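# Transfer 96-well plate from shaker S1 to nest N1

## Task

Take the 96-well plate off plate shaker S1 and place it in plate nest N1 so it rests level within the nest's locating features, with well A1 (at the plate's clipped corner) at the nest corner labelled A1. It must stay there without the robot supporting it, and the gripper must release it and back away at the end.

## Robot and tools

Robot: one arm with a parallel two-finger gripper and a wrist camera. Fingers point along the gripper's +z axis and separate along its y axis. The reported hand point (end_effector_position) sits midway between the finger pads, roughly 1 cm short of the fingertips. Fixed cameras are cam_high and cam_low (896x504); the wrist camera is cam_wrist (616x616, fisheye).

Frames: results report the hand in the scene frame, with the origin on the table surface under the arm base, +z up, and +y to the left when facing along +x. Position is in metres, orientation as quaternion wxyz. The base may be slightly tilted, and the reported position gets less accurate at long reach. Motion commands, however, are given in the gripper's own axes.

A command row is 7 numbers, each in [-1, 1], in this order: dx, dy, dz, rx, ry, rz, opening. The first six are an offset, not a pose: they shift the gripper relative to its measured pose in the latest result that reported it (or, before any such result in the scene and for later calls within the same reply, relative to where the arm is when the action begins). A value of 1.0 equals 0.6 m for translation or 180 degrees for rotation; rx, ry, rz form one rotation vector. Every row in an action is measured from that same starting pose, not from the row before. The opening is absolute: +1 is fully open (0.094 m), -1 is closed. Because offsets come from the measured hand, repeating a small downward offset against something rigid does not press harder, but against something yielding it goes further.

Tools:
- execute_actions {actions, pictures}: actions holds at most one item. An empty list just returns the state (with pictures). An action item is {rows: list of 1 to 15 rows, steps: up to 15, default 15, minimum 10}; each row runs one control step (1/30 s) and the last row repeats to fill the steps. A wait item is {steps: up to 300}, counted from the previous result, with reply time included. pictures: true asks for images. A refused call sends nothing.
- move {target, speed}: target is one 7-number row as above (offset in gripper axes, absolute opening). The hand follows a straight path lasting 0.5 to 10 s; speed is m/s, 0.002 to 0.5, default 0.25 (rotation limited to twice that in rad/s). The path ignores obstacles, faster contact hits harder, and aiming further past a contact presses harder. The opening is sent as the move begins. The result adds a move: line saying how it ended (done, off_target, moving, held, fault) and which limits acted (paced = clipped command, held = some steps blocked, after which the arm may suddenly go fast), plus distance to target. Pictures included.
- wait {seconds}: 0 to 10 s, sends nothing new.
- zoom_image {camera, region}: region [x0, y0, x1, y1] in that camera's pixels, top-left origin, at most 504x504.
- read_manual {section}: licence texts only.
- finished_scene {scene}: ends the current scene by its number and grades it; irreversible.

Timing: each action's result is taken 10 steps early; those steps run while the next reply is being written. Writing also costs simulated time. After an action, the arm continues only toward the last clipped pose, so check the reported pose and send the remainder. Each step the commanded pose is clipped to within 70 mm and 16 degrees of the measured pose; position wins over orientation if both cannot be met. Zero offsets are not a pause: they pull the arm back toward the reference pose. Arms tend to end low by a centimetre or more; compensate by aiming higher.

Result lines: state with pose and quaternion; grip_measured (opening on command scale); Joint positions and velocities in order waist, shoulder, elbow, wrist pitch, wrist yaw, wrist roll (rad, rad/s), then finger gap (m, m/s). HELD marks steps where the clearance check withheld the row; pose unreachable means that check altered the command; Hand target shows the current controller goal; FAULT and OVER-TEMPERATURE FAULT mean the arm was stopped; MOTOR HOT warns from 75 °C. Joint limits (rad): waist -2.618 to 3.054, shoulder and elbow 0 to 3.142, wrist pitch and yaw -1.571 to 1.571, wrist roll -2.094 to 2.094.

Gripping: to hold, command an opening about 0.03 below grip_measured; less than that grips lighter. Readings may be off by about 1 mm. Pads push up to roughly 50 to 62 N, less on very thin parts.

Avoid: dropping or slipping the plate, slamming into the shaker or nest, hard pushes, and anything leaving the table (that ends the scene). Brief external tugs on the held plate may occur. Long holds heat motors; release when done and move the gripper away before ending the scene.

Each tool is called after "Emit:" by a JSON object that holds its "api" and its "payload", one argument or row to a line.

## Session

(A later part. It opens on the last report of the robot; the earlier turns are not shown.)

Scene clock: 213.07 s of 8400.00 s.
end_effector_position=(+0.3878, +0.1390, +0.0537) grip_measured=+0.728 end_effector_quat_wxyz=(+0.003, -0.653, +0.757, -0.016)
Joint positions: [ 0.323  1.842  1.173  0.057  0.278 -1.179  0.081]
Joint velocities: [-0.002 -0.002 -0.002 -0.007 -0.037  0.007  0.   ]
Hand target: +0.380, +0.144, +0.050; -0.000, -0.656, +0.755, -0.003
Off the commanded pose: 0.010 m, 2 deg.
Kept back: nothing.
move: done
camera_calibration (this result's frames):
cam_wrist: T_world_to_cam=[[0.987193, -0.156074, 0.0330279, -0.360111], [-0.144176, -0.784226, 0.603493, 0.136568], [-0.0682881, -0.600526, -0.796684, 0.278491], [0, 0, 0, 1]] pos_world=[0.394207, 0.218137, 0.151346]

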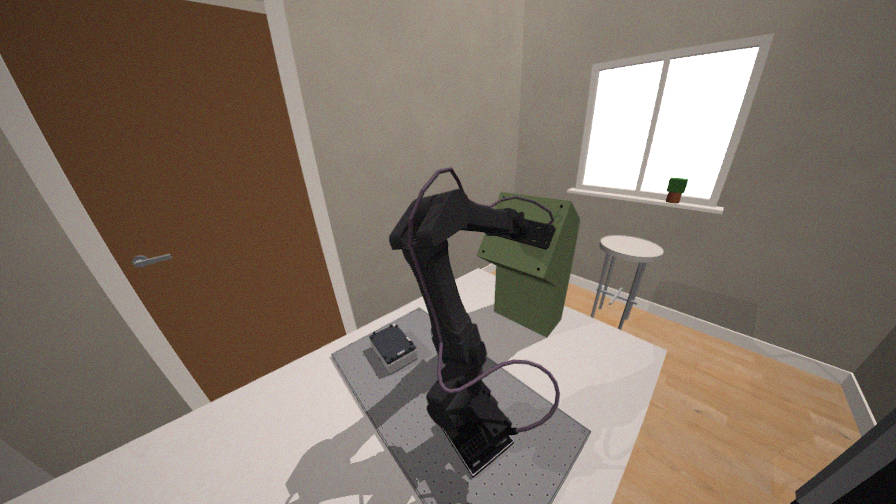

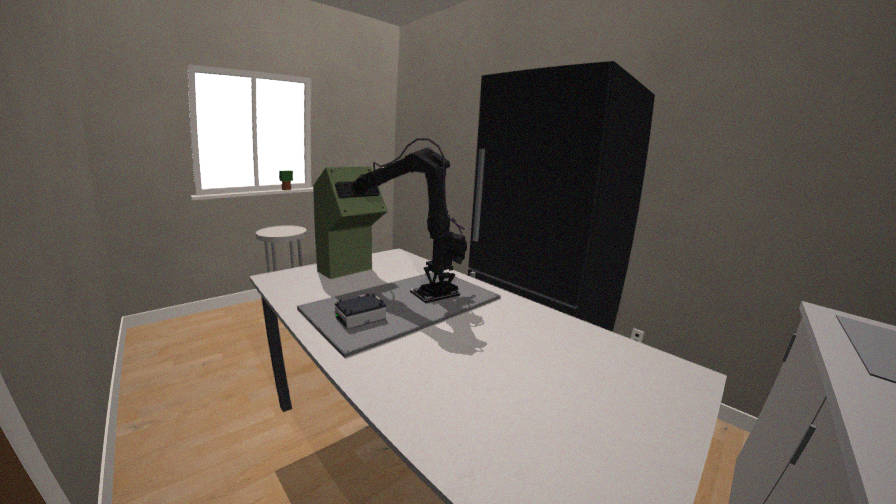

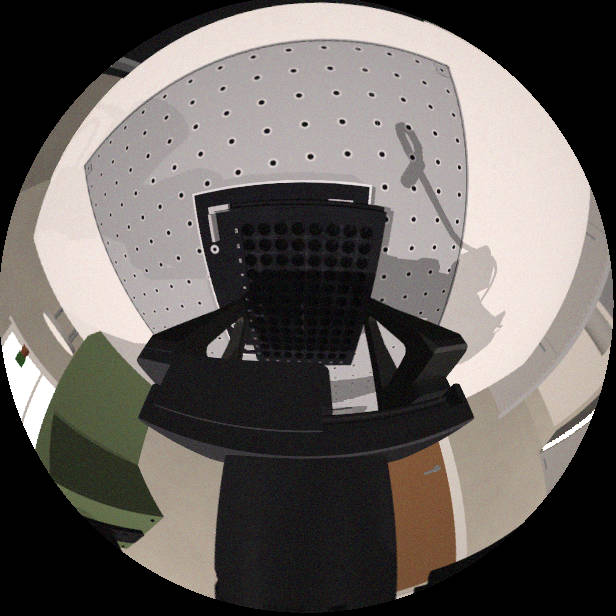

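Emit:
{"api": "move", "payload": {
  "target": [-0.0095,0.0143,0.0051,-0.006,-0.0028,-0.0034,0.695],
  "speed": 0.02
}}

Scene clock: 214.60 s of 8400.00 s.
end_effector_position=(+0.3879, +0.1389, +0.0537) grip_measured=+0.728 end_effector_quat_wxyz=(+0.002, -0.653, +0.757, -0.017)
Joint positions: [ 0.323  1.842  1.173  0.057  0.279 -1.179  0.081]
Joint velocities: [-0.017 -0.002  0.012 -0.007 -0.11  -0.095 -0.   ]
Hand target: +0.380, +0.146, +0.051; -0.000, -0.658, +0.753, -0.006
Off the commanded pose: 0.011 m, 1 deg.
Kept back: nothing.
move: off_target
camera_calibration (this result's frames):
cam_wrist: T_world_to_cam=[[0.987185, -0.156064, 0.0333265, -0.360179], [-0.144299, -0.783777, 0.604046, 0.136423], [-0.0681492, -0.601114, -0.796252, 0.278422], [0, 0, 0, 1]] pos_world=[0.394223, 0.218077, 0.151292]

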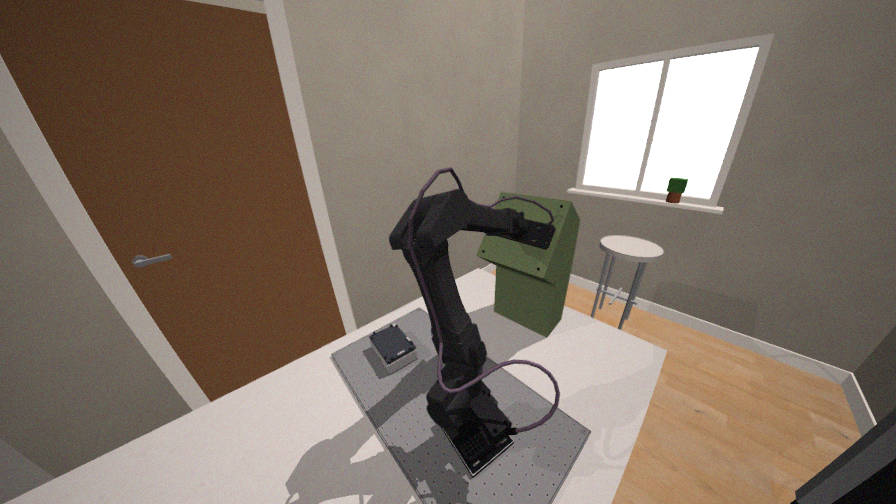

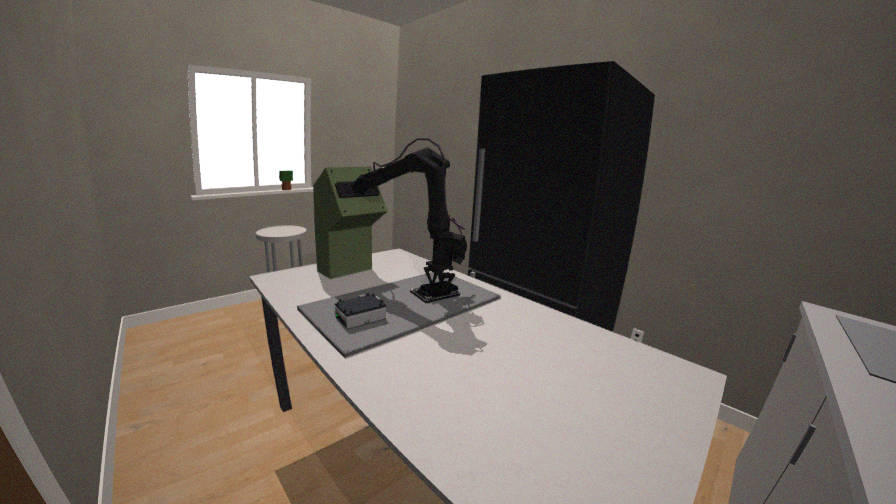

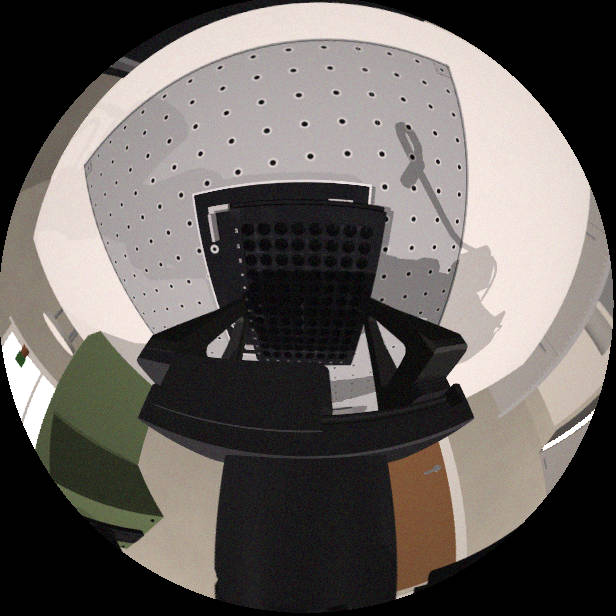

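Emit:
{"api": "execute_actions", "payload": {
  "actions": [
    {"rows":[[-0.0097,0.0144,0.0049,-0.006,-0.0028,-0.0036,0.695],[-0.0102,0.0145,0.0048,-0.0059,-0.0029,-0.0037,0.695],[-0.0107,0.0147,0.0046,-0.0059,-0.0029,-0.0039,0.695],[-0.0113,0.0148,0.0045,-0.0058,-0.003,-0.0041,0.695],[-0.0118,0.0149,0.0043,-0.0058,-0.003,-0.0043,0.695],[-0.0124,0.0151,0.0042,-0.0057,-0.0031,-0.0044,0.695],[-0.0129,0.0152,0.004,-0.0057,-0.0031,-0.0046,0.695]],"steps":12}
  ]
}}

Emit:
{"api": "execute_actions", "payload": {
  "actions": [
    {"steps":24}
  ]
}}

Scene clock: 215.43 s of 8400.00 s.
end_effector_position=(+0.3879, +0.1389, +0.0537) grip_measured=+0.728 end_effector_quat_wxyz=(+0.002, -0.653, +0.757, -0.017)
Joint positions: [ 0.323  1.842  1.173  0.057  0.279 -1.179  0.081]
Joint velocities: [-0.002  0.007  0.012 -0.007  0.037 -0.022 -0.001]
Steps of this call (steps 1 to 23: nothing new was sent; steps 24 to 25: the first 2 steps of this action). Readings (end_effector_position):
24: (+0.3879, +0.1389, +0.0537)
25: the state above

Scene clock: 216.23 s of 8400.00 s.
end_effector_position=(+0.3874, +0.1411, +0.0542) grip_measured=+0.728 end_effector_quat_wxyz=(+0.003, -0.654, +0.756, -0.016)
Joint positions: [ 0.328  1.842  1.173  0.057  0.281 -1.179  0.081]
Joint velocities: [-0.017 -0.007  0.007  0.037 -0.022 -0.037 -0.001]
Hand target: +0.380, +0.148, +0.051; +0.000, -0.659, +0.752, -0.007
Off the commanded pose: 0.011 m, 1 deg.
Kept back: nothing.
Steps of this call (steps 1 to 10: the last 10 steps of your previous action; steps 11 to 24: nothing new was sent). Readings (end_effector_position):
1: (+0.3879, +0.1389, +0.0537)
2: (+0.3879, +0.1389, +0.0537)
4: (+0.3879, +0.1388, +0.0537)
8: (+0.3877, +0.1400, +0.0540)
24: the state above

Emit:
{"api": "move", "payload": {
  "target": [0.0006,0.0345,0.0231,-0.0139,0.0037,-0.0015,0.695],
  "speed": 0.025
}}

Emit:
{"api": "zoom_image", "payload": {
  "camera": "cam_wrist",
  "region": [215,175,400,250]
}}

Scene clock: 218.63 s of 8400.00 s.
end_effector_position=(+0.3733, +0.1397, +0.0439) grip_measured=+0.728 end_effector_quat_wxyz=(-0.012, -0.656, +0.754, -0.009)
Joint positions: [ 0.328  1.878  1.173  0.058  0.283 -1.174  0.081]
Joint velocities: [-0.012 -0.012 -0.012 -0.007 -0.007 -0.007 -0.001]
Hand target: +0.367, +0.143, +0.040; -0.016, -0.656, +0.754, -0.003
Off the commanded pose: 0.008 m, 1 deg.
Kept back: nothing.
move: done
camera_calibration (this result's frames):
cam_wrist: T_world_to_cam=[[0.988809, -0.149141, 0.00364857, -0.345648], [-0.119862, -0.779652, 0.614635, 0.130737], [-0.0888228, -0.608194, -0.788803, 0.278528], [0, 0, 0, 1]] pos_world=[0.38219, 0.219778, 0.140609]

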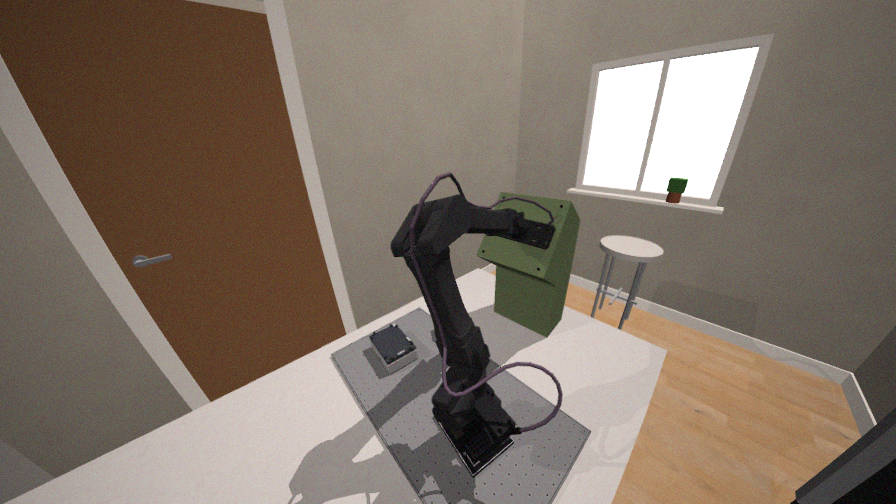

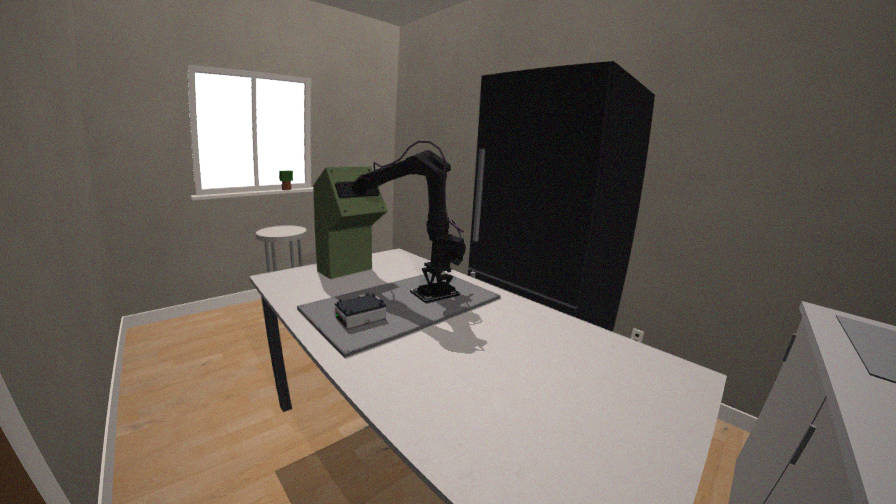

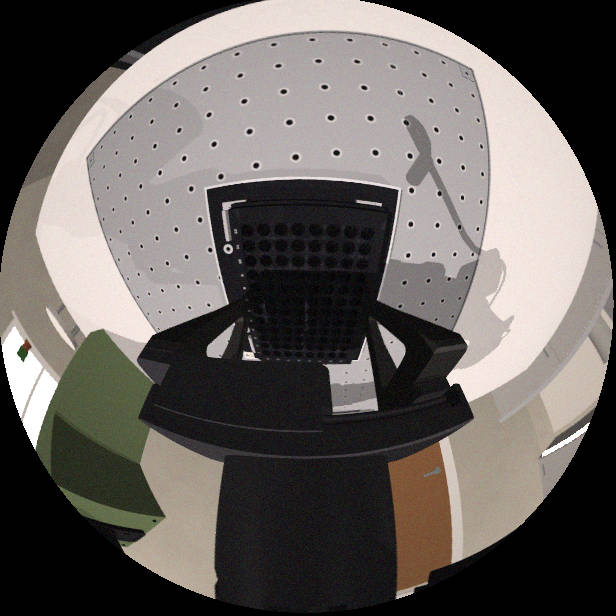

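Region (215, 175, 400, 250) of cam_wrist's 616x616 image, scaled by 2.724, with more detail than that image has; it fills the top 204 rows of this view, and the rest is white.

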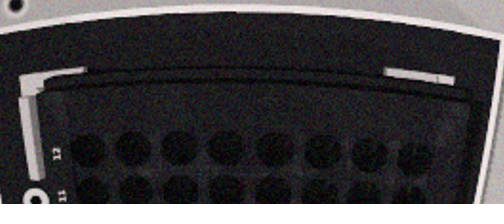

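Emit:
{"api": "execute_actions", "payload": {
  "actions": [
    {"rows":[[-0.0072,0.0127,0.0065,-0.0066,-0.0046,-0.0017,0.695],[-0.0070,0.0137,0.0072,-0.0070,-0.0044,-0.0018,0.695],[-0.0068,0.0148,0.0079,-0.0074,-0.0042,-0.0019,0.695],[-0.0066,0.0158,0.0086,-0.0078,-0.0039,-0.0020,0.695],[-0.0064,0.0168,0.0093,-0.0082,-0.0037,-0.0021,0.695],[-0.0062,0.0179,0.0100,-0.0086,-0.0035,-0.0022,0.695],[-0.0060,0.0189,0.0108,-0.0091,-0.0033,-0.0023,0.695],[-0.0058,0.0199,0.0115,-0.0095,-0.0031,-0.0024,0.695],[-0.0056,0.0209,0.0122,-0.0099,-0.0028,-0.0026,0.695]],"steps":12}
  ]
}}

Emit:
{"api": "execute_actions", "payload": {
  "actions": [
    {"steps":24}
  ],
  "pictures": true
}}

Emit:
{"api": "zoom_image", "payload": {
  "camera": "cam_wrist",
  "region": [215,175,400,250]
}}

Scene clock: 220.80 s of 8400.00 s.
end_effector_position=(+0.3733, +0.1399, +0.0439) grip_measured=+0.728 end_effector_quat_wxyz=(-0.012, -0.656, +0.755, -0.009)
Joint positions: [ 0.328  1.878  1.173  0.058  0.282 -1.174  0.081]
Joint velocities: [-0.012 -0.012  0.012  0.007 -0.095  0.081  0.   ]
Steps of this call (steps 1 to 63: nothing new was sent; steps 64 to 65: the first 2 steps of this action). Readings (end_effector_position):
64: (+0.3733, +0.1398, +0.0439)
65: the state above

Scene clock: 221.60 s of 8400.00 s.
end_effector_position=(+0.3725, +0.1399, +0.0430) grip_measured=+0.728 end_effector_quat_wxyz=(-0.012, -0.656, +0.754, -0.009)
Joint positions: [ 0.328  1.881  1.173  0.061  0.282 -1.174  0.081]
Joint velocities: [-0.007 -0.002 -0.002 -0.022 -0.007  0.007  0.   ]
Hand target: +0.361, +0.144, +0.037; -0.019, -0.659, +0.752, +0.005
Off the commanded pose: 0.014 m, 2 deg.
Kept back: nothing.
Steps of this call (steps 1 to 10: the last 10 steps of your previous action; steps 11 to 24: nothing new was sent). Readings (end_effector_position):
1: (+0.3733, +0.1399, +0.0439)
2: (+0.3733, +0.1399, +0.0439)
4: (+0.3733, +0.1399, +0.0439)
8: (+0.3727, +0.1399, +0.0431)
24: the state above
camera_calibration (this result's frames):
cam_wrist: T_world_to_cam=[[0.988782, -0.14934, 0.00267925, -0.344722], [-0.119466, -0.779966, 0.614314, 0.131292], [-0.0896518, -0.607742, -0.789057, 0.278059], [0, 0, 0, 1]] pos_world=[0.381468, 0.219911, 0.139674]

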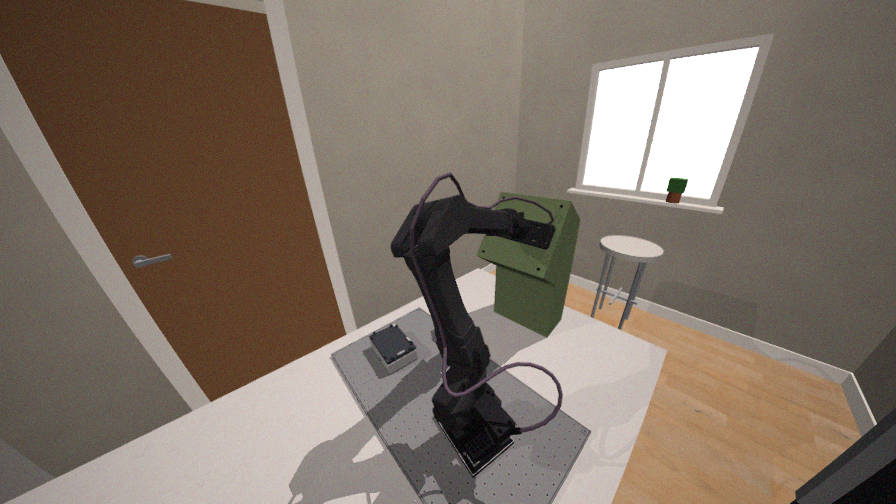

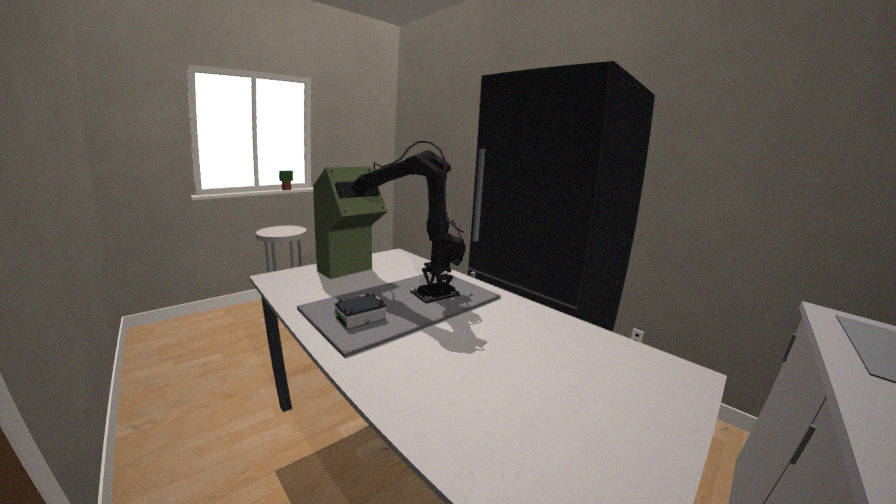

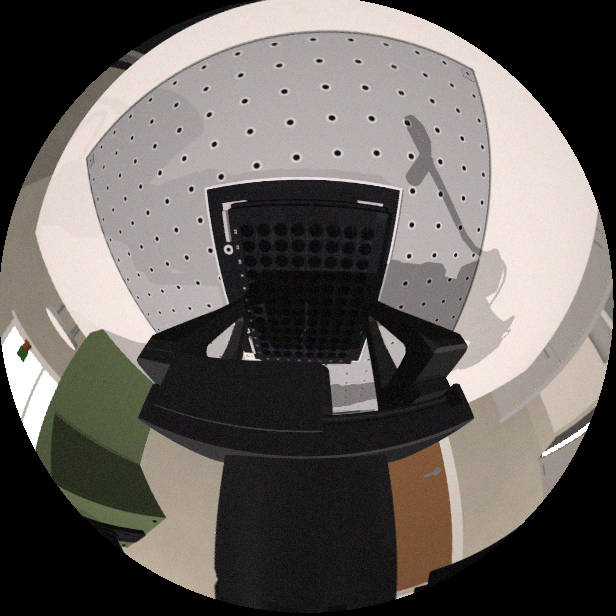

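Region (215, 175, 400, 250) of cam_wrist's 616x616 image, scaled by 2.724, with more detail than that image has; it fills the top 204 rows of this view, and the rest is white.

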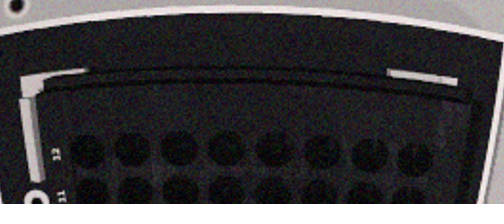

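Emit:
{"api": "execute_actions", "payload": {
  "actions": [
    {"rows":[[-0.0057,0.0132,0.005,-0.0076,-0.0033,-0.0021,0.695],[-0.0054,0.0139,0.005,-0.0082,-0.0030,-0.0023,0.695],[-0.0050,0.0146,0.005,-0.0087,-0.0027,-0.0024,0.695],[-0.0047,0.0154,0.005,-0.0093,-0.0024,-0.0026,0.695],[-0.0043,0.0161,0.005,-0.0098,-0.0021,-0.0027,0.695],[-0.0040,0.0168,0.005,-0.0104,-0.0018,-0.0029,0.695],[-0.0037,0.0175,0.005,-0.0109,-0.0015,-0.0030,0.695],[-0.0033,0.0182,0.005,-0.0115,-0.0012,-0.0032,0.695]],"steps":12}
  ]
}}

Emit:
{"api": "execute_actions", "payload": {
  "actions": [
    {"steps":24}
  ],
  "pictures": true
}}

Emit:
{"api": "zoom_image", "payload": {
  "camera": "cam_wrist",
  "region": [215,175,400,250]
}}

Scene clock: 223.10 s of 8400.00 s.
end_effector_position=(+0.3725, +0.1399, +0.0430) grip_measured=+0.728 end_effector_quat_wxyz=(-0.012, -0.656, +0.754, -0.009)
Joint positions: [ 0.328  1.881  1.173  0.061  0.282 -1.174  0.081]
Joint velocities: [-0.007  0.017  0.007 -0.022  0.007  0.022  0.   ]
Steps of this call (steps 1 to 43: nothing new was sent; steps 44 to 45: the first 2 steps of this action). Readings (end_effector_position):
44: (+0.3725, +0.1399, +0.0430)
45: the state above

Scene clock: 223.90 s of 8400.00 s.
end_effector_position=(+0.3724, +0.1399, +0.0430) grip_measured=+0.728 end_effector_quat_wxyz=(-0.012, -0.656, +0.754, -0.009)
Joint positions: [ 0.328  1.881  1.173  0.061  0.282 -1.174  0.081]
Joint velocities: [-0.022 -0.007 -0.002 -0.007  0.022 -0.051 -0.001]
Hand target: +0.362, +0.143, +0.040; -0.022, -0.660, +0.751, +0.006
Off the commanded pose: 0.011 m, 2 deg.
Kept back: nothing.
Steps of this call (steps 1 to 10: the last 10 steps of your previous action; steps 11 to 24: nothing new was sent). Readings (end_effector_position):
1: (+0.3725, +0.1399, +0.0430)
2: (+0.3725, +0.1399, +0.0430)
4: (+0.3725, +0.1399, +0.0430)
8: (+0.3724, +0.1399, +0.0430)
24: the state above
camera_calibration (this result's frames):
cam_wrist: T_world_to_cam=[[0.988798, -0.149244, 0.00233978, -0.344642], [-0.119171, -0.77992, 0.614428, 0.131141], [-0.0898751, -0.607824, -0.788969, 0.278129], [0, 0, 0, 1]] pos_world=[0.381406, 0.219897, 0.139665]

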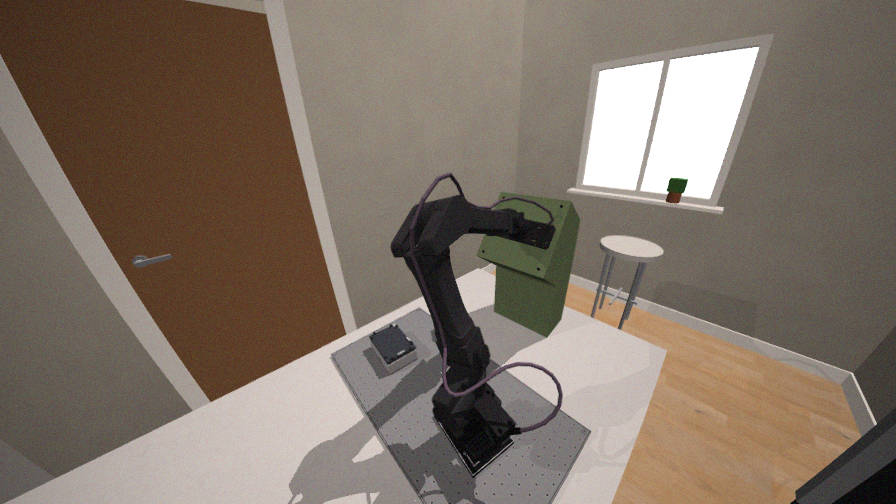

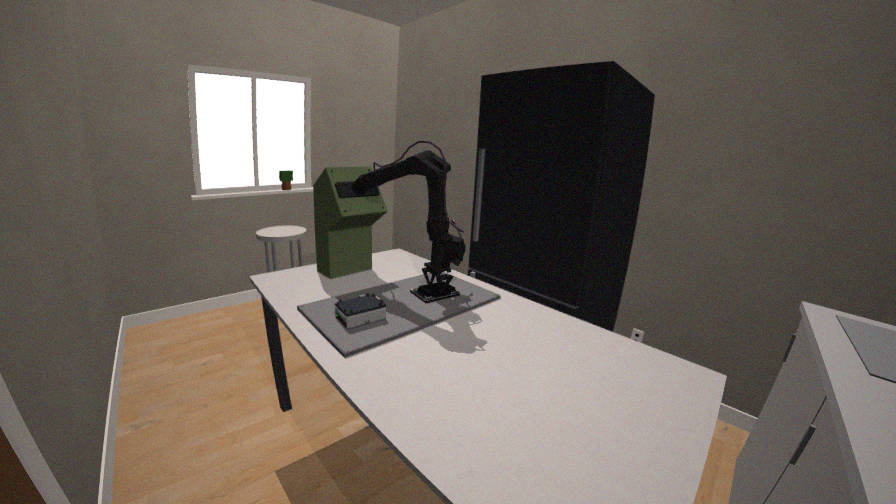

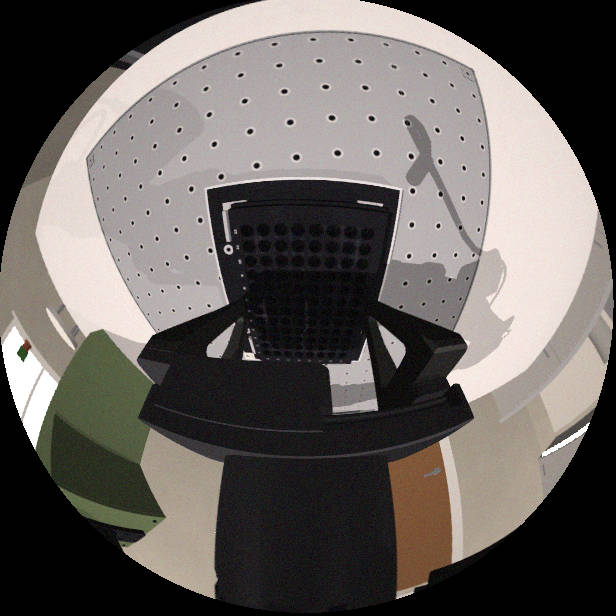

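Region (215, 175, 400, 250) of cam_wrist's 616x616 image, scaled by 2.724, with more detail than that image has; it fills the top 204 rows of this view, and the rest is white.

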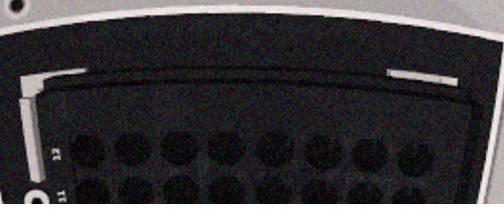

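Emit:
{"api": "execute_actions", "payload": {
  "actions": [
    {"rows":[[-0.0033,0.0182,0.005,-0.0115,-0.0012,-0.0032,0.695],[-0.0030,0.0189,0.005,-0.0120,-0.0009,-0.0033,0.695],[-0.0026,0.0196,0.005,-0.0126,-0.0006,-0.0035,0.695],[-0.0023,0.0204,0.005,-0.0131,-0.0003,-0.0036,0.695],[-0.0020,0.0211,0.005,-0.0137,0.0,-0.0038,0.695],[-0.0016,0.0218,0.005,-0.0142,0.0003,-0.0039,0.695],[-0.0013,0.0225,0.005,-0.0148,0.0006,-0.0041,0.695],[-0.0009,0.0232,0.005,-0.0153,0.0009,-0.0042,0.695]],"steps":12}
  ]
}}

Emit:
{"api": "execute_actions", "payload": {
  "actions": [
    {"steps":24}
  ],
  "pictures": true
}}

Emit:
{"api": "zoom_image", "payload": {
  "camera": "cam_wrist",
  "region": [215,175,400,250]
}}

Scene clock: 225.83 s of 8400.00 s.
end_effector_position=(+0.3724, +0.1399, +0.0430) grip_measured=+0.728 end_effector_quat_wxyz=(-0.012, -0.656, +0.754, -0.009)
Joint positions: [ 0.328  1.881  1.173  0.061  0.282 -1.174  0.081]
Joint velocities: [-0.002  0.017 -0.002 -0.051 -0.022 -0.022 -0.001]
Steps of this call (steps 1 to 56: nothing new was sent; steps 57 to 58: the first 2 steps of this action). Readings (end_effector_position):
57: (+0.3724, +0.1399, +0.0430)
58: the state above

Scene clock: 226.63 s of 8400.00 s.
end_effector_position=(+0.3722, +0.1399, +0.0430) grip_measured=+0.728 end_effector_quat_wxyz=(-0.013, -0.656, +0.754, -0.009)
Joint positions: [ 0.328  1.881  1.173  0.06   0.282 -1.174  0.081]
Joint velocities: [ 0.002 -0.012 -0.002  0.037  0.022  0.007  0.001]
Hand target: +0.359, +0.142, +0.040; -0.029, -0.660, +0.750, +0.008
Off the commanded pose: 0.014 m, 3 deg.
Kept back: nothing.
Steps of this call (steps 1 to 10: the last 10 steps of your previous action; steps 11 to 24: nothing new was sent). Readings (end_effector_position):
1: (+0.3724, +0.1399, +0.0430)
2: (+0.3723, +0.1399, +0.0430)
4: (+0.3722, +0.1399, +0.0430)
8: (+0.3722, +0.1399, +0.0430)
24: the state above
camera_calibration (this result's frames):
cam_wrist: T_world_to_cam=[[0.988828, -0.149053, 0.00166079, -0.344481], [-0.118582, -0.77983, 0.614658, 0.130839], [-0.0903218, -0.607988, -0.788792, 0.278268], [0, 0, 0, 1]] pos_world=[0.381282, 0.21987, 0.139646]

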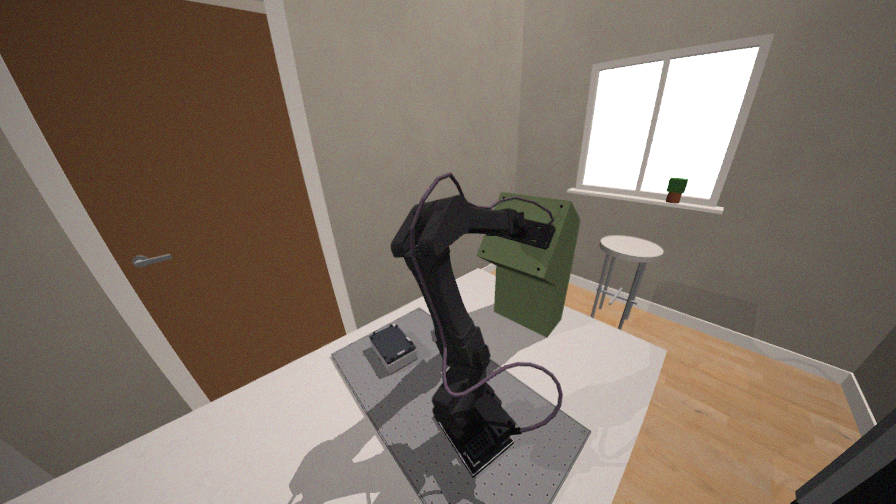

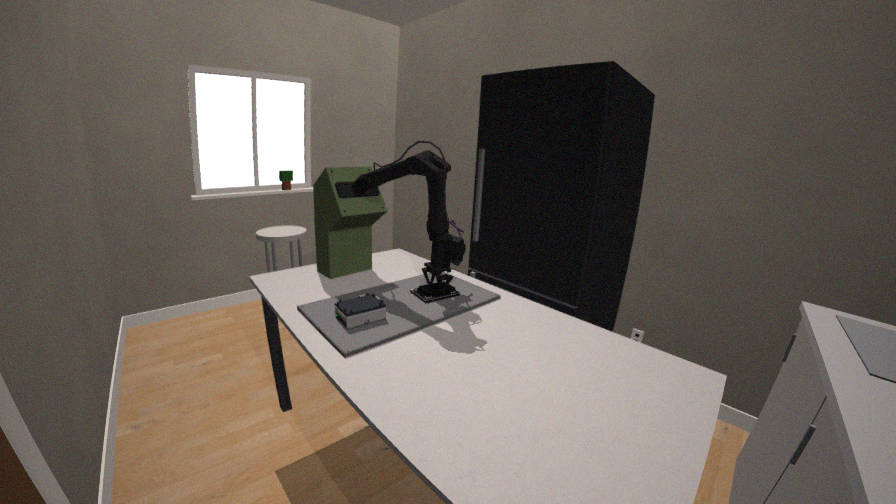

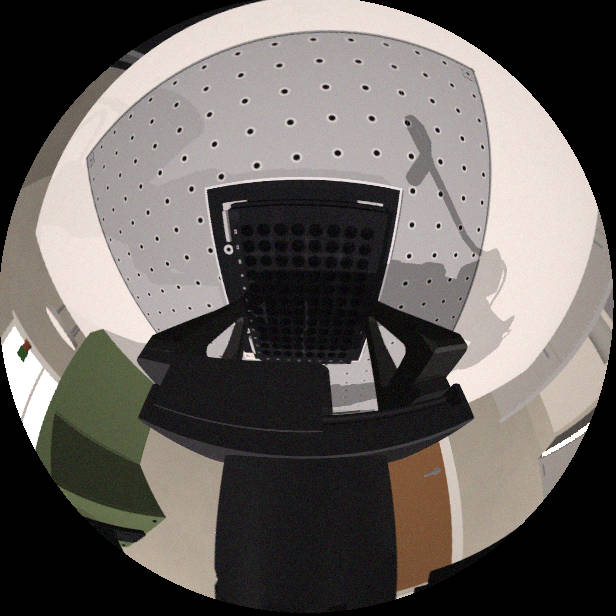

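Region (215, 175, 400, 250) of cam_wrist's 616x616 image, scaled by 2.724, with more detail than that image has; it fills the top 204 rows of this view, and the rest is white.

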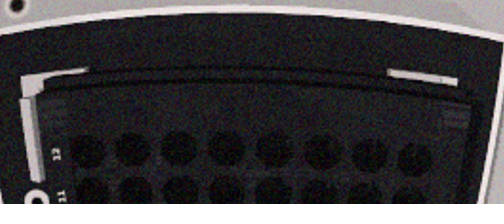

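Emit:
{"api": "execute_actions", "payload": {
  "actions": [
    {"rows":[[-0.0016,0.0175,0.0038,-0.0110,0.0003,-0.0033,0.695],[-0.0025,0.0133,0.0009,-0.0093,-0.0006,-0.0028,0.695],[-0.0033,0.0092,-0.0020,-0.0076,-0.0015,-0.0023,0.695],[-0.0041,0.0051,-0.0048,-0.0060,-0.0024,-0.0019,0.695],[-0.0049,0.0010,-0.0077,-0.0043,-0.0033,-0.0014,0.695],[-0.0055,-0.0018,-0.0096,-0.0032,-0.0040,-0.0011,0.695],[-0.0058,-0.0032,-0.0105,-0.0026,-0.0043,-0.0010,0.695],[-0.0060,-0.0045,-0.0115,-0.0021,-0.0046,-0.0008,0.695]],"steps":12}
  ]
}}

Emit:
{"api": "execute_actions", "payload": {
  "actions": [
    {"steps":24}
  ],
  "pictures": true
}}

Emit:
{"api": "zoom_image", "payload": {
  "camera": "cam_wrist",
  "region": [215,175,400,250]
}}

Scene clock: 228.73 s of 8400.00 s.
end_effector_position=(+0.3722, +0.1399, +0.0430) grip_measured=+0.728 end_effector_quat_wxyz=(-0.013, -0.656, +0.754, -0.009)
Joint positions: [ 0.328  1.881  1.173  0.06   0.282 -1.174  0.081]
Joint velocities: [ 0.022 -0.007  0.007  0.051  0.007 -0.051 -0.   ]
Steps of this call (steps 1 to 61: nothing new was sent; steps 62 to 63: the first 2 steps of this action). Readings (end_effector_position):
62: (+0.3722, +0.1399, +0.0430)
63: the state above

Scene clock: 229.53 s of 8400.00 s.
end_effector_position=(+0.3736, +0.1397, +0.0458) grip_measured=+0.728 end_effector_quat_wxyz=(-0.013, -0.656, +0.754, -0.008)
Joint positions: [ 0.328  1.871  1.173  0.048  0.281 -1.174  0.081]
Joint velocities: [-0.002 -0.017  0.002 -0.022  0.051  0.022 -0.   ]
Hand target: +0.375, +0.143, +0.050; -0.009, -0.657, +0.754, -0.001
Off the commanded pose: 0.006 m, 1 deg.
Kept back: nothing.
Steps of this call (steps 1 to 10: the last 10 steps of your previous action; steps 11 to 24: nothing new was sent). Readings (end_effector_position):
1: (+0.3722, +0.1399, +0.0430)
2: (+0.3727, +0.1399, +0.0433)
4: (+0.3732, +0.1399, +0.0440)
8: (+0.3739, +0.1398, +0.0456)
24: the state above
camera_calibration (this result's frames):
cam_wrist: T_world_to_cam=[[0.988884, -0.148691, -0.000150528, -0.345837], [-0.117238, -0.780325, 0.614287, 0.128702], [-0.0914563, -0.60744, -0.789083, 0.280845], [0, 0, 0, 1]] pos_world=[0.382767, 0.219603, 0.142498]

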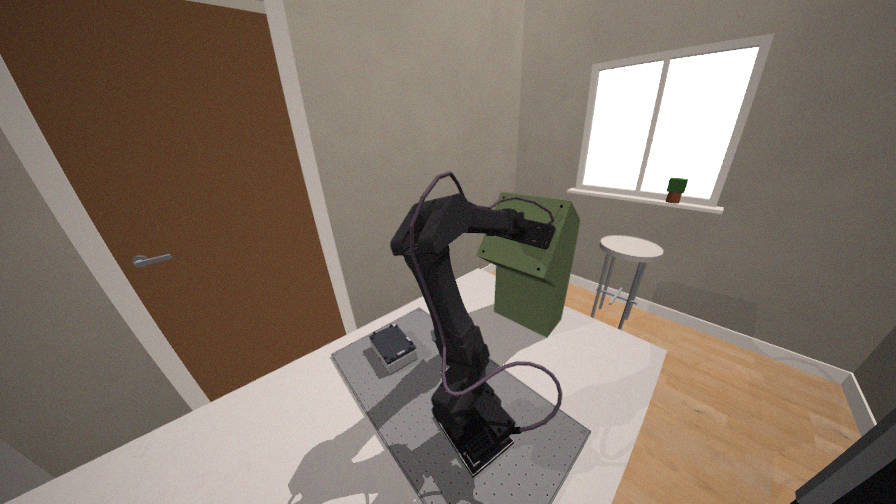

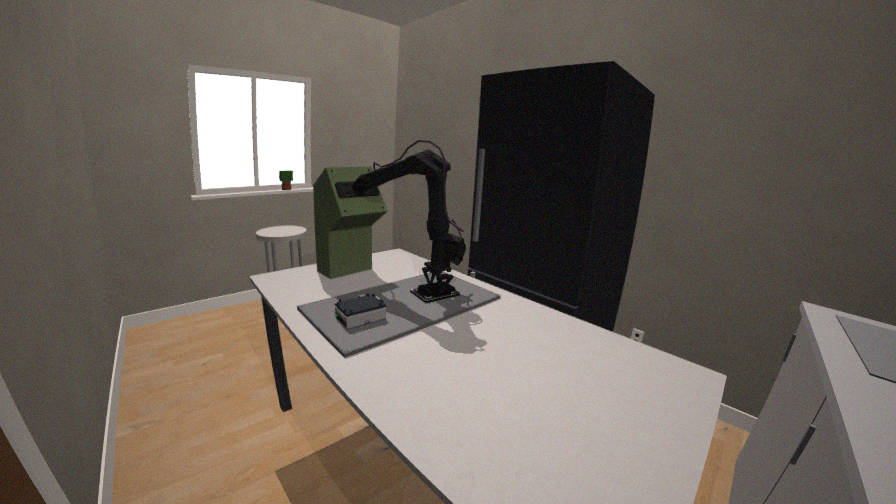

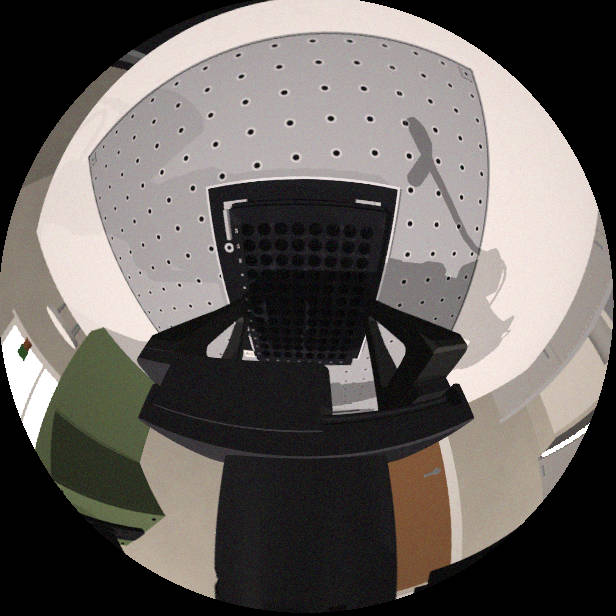

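Region (215, 175, 400, 250) of cam_wrist's 616x616 image, scaled by 2.724, with more detail than that image has; it fills the top 204 rows of this view, and the rest is white.

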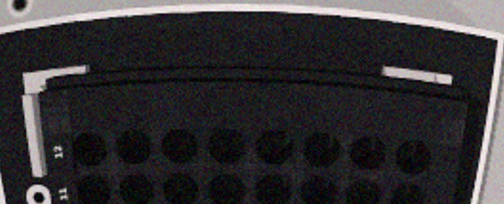

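Emit:
{"api": "execute_actions", "payload": {
  "actions": [
    {"rows":[[-0.0094,0.0038,-0.0007,-0.0036,-0.007,-0.0008,0.695],[-0.0087,0.0072,0.0017,-0.0050,-0.0062,-0.0012,0.695],[-0.0080,0.0107,0.0041,-0.0064,-0.0055,-0.0016,0.695],[-0.0073,0.0141,0.0064,-0.0078,-0.0047,-0.0019,0.695],[-0.0067,0.0175,0.0088,-0.0091,-0.0039,-0.0023,0.695],[-0.0062,0.0196,0.0102,-0.0100,-0.0035,-0.0025,0.695],[-0.0058,0.0217,0.0117,-0.0108,-0.0030,-0.0028,0.695],[-0.0056,0.0230,0.0126,-0.0114,-0.0027,-0.0029,0.695],[-0.0053,0.0244,0.0136,-0.0119,-0.0024,-0.0031,0.695]],"steps":12}
  ]
}}

Emit:
{"api": "execute_actions", "payload": {
  "actions": [
    {"steps":24}
  ],
  "pictures": true
}}

Emit:
{"api": "zoom_image", "payload": {
  "camera": "cam_wrist",
  "region": [215,175,400,250]
}}

Scene clock: 232.30 s of 8400.00 s.
end_effector_position=(+0.3735, +0.1398, +0.0458) grip_measured=+0.728 end_effector_quat_wxyz=(-0.013, -0.656, +0.754, -0.007)
Joint positions: [ 0.328  1.871  1.173  0.048  0.28  -1.174  0.081]
Joint velocities: [ 0.007  0.012 -0.017 -0.066 -0.022  0.037  0.001]
Steps of this call (steps 1 to 81: nothing new was sent; steps 82 to 83: the first 2 steps of this action). Readings (end_effector_position):
82: (+0.3735, +0.1397, +0.0458)
83: the state above

Scene clock: 233.10 s of 8400.00 s.
end_effector_position=(+0.3693, +0.1401, +0.0425) grip_measured=+0.728 end_effector_quat_wxyz=(-0.016, -0.657, +0.753, -0.004)
Joint positions: [ 0.328  1.883  1.173  0.051  0.277 -1.174  0.081]
Joint velocities: [ 0.007  0.002  0.022 -0.022 -0.022  0.007 -0.001]
Hand target: +0.359, +0.144, +0.038; -0.023, -0.660, +0.751, +0.009
Off the commanded pose: 0.012 m, 2 deg.
Kept back: nothing.
Steps of this call (steps 1 to 10: the last 10 steps of your previous action; steps 11 to 24: nothing new was sent). Readings (end_effector_position):
1: (+0.3734, +0.1398, +0.0458)
2: (+0.3734, +0.1399, +0.0458)
4: (+0.3728, +0.1399, +0.0453)
8: (+0.3695, +0.1400, +0.0429)
24: the state above
camera_calibration (this result's frames):
cam_wrist: T_world_to_cam=[[0.989155, -0.146571, -0.00947448, -0.341496], [-0.109922, -0.781524, 0.614115, 0.128075], [-0.097416, -0.606414, -0.789159, 0.28018], [0, 0, 0, 1]] pos_world=[0.379164, 0.219945, 0.139218]

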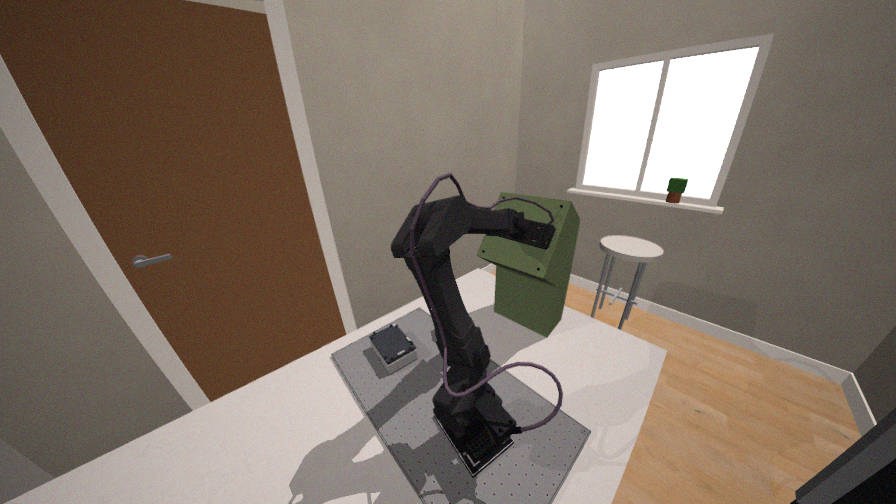

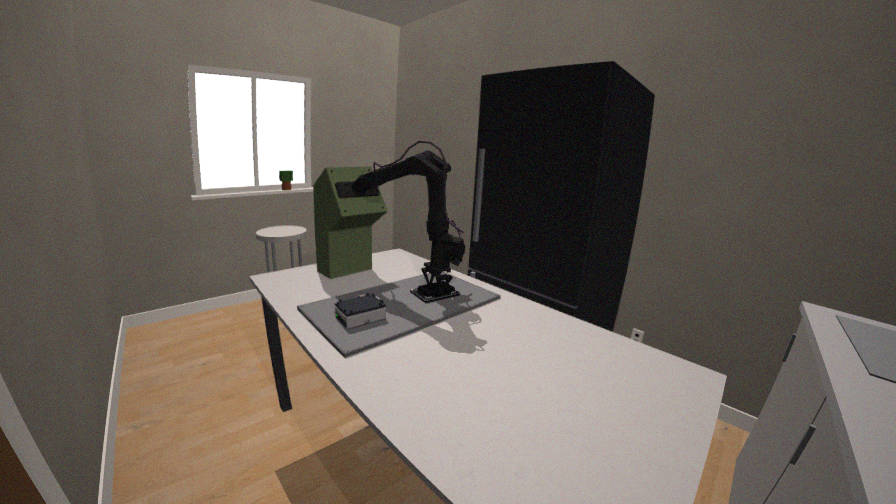

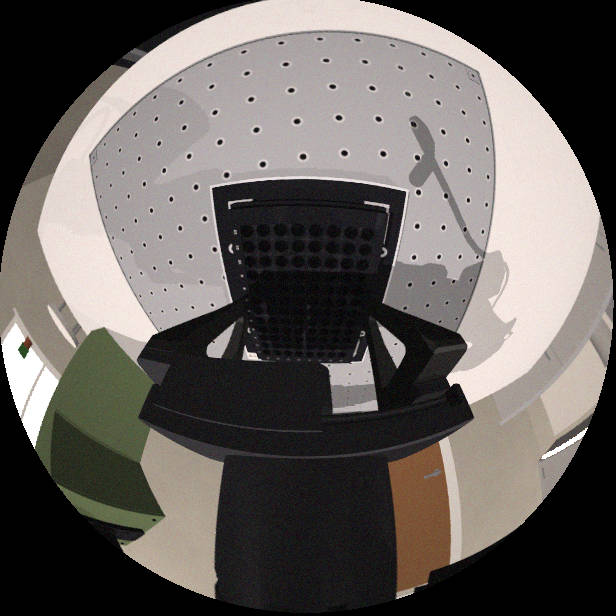

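Region (215, 175, 400, 250) of cam_wrist's 616x616 image, scaled by 2.724, with more detail than that image has; it fills the top 204 rows of this view, and the rest is white.

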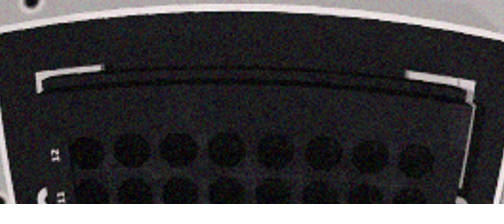

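Emit:
{"api": "zoom_image", "payload": {
  "camera": "cam_wrist",
  "region": [350,190,410,270]
}}

Emit:
{"api": "zoom_image", "payload": {
  "camera": "cam_wrist",
  "region": [210,190,270,270]
}}

Emit:
{"api": "zoom_image", "payload": {
  "camera": "cam_high",
  "region": [420,400,540,490]
}}

Region (350, 190, 410, 270) of cam_wrist's 616x616 image, scaled by 6.300, with more detail than that image has; it fills the left 378 columns of this view, and the rest is white.

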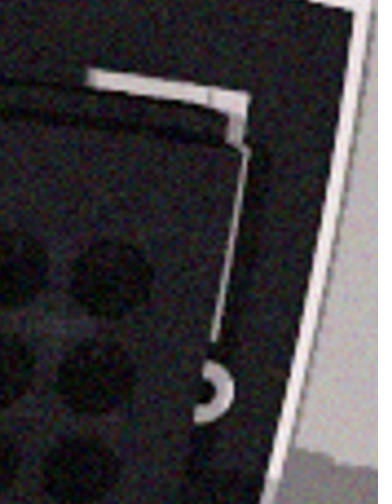

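Region (210, 190, 270, 270) of cam_wrist's 616x616 image, scaled by 6.300, with more detail than that image has; it fills the left 378 columns of this view, and the rest is white.

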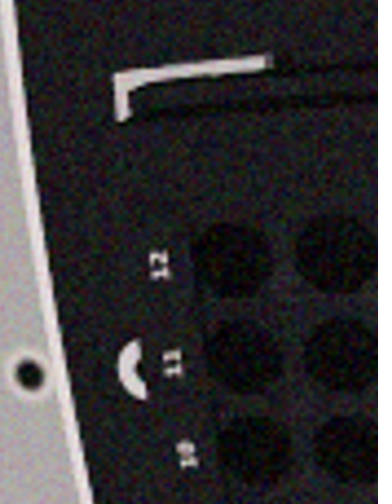

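Region (420, 400, 540, 490) of cam_high's 896x504 image, scaled by 4.200, with more detail than that image has; it fills the top 378 rows of this view, and the rest is white.

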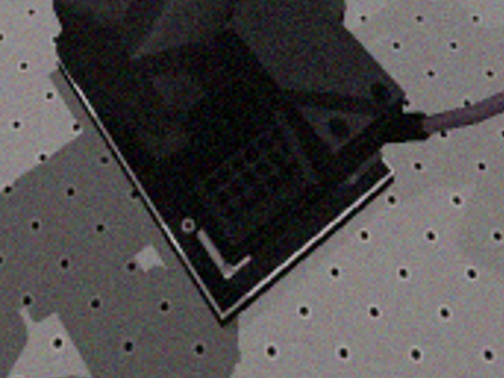

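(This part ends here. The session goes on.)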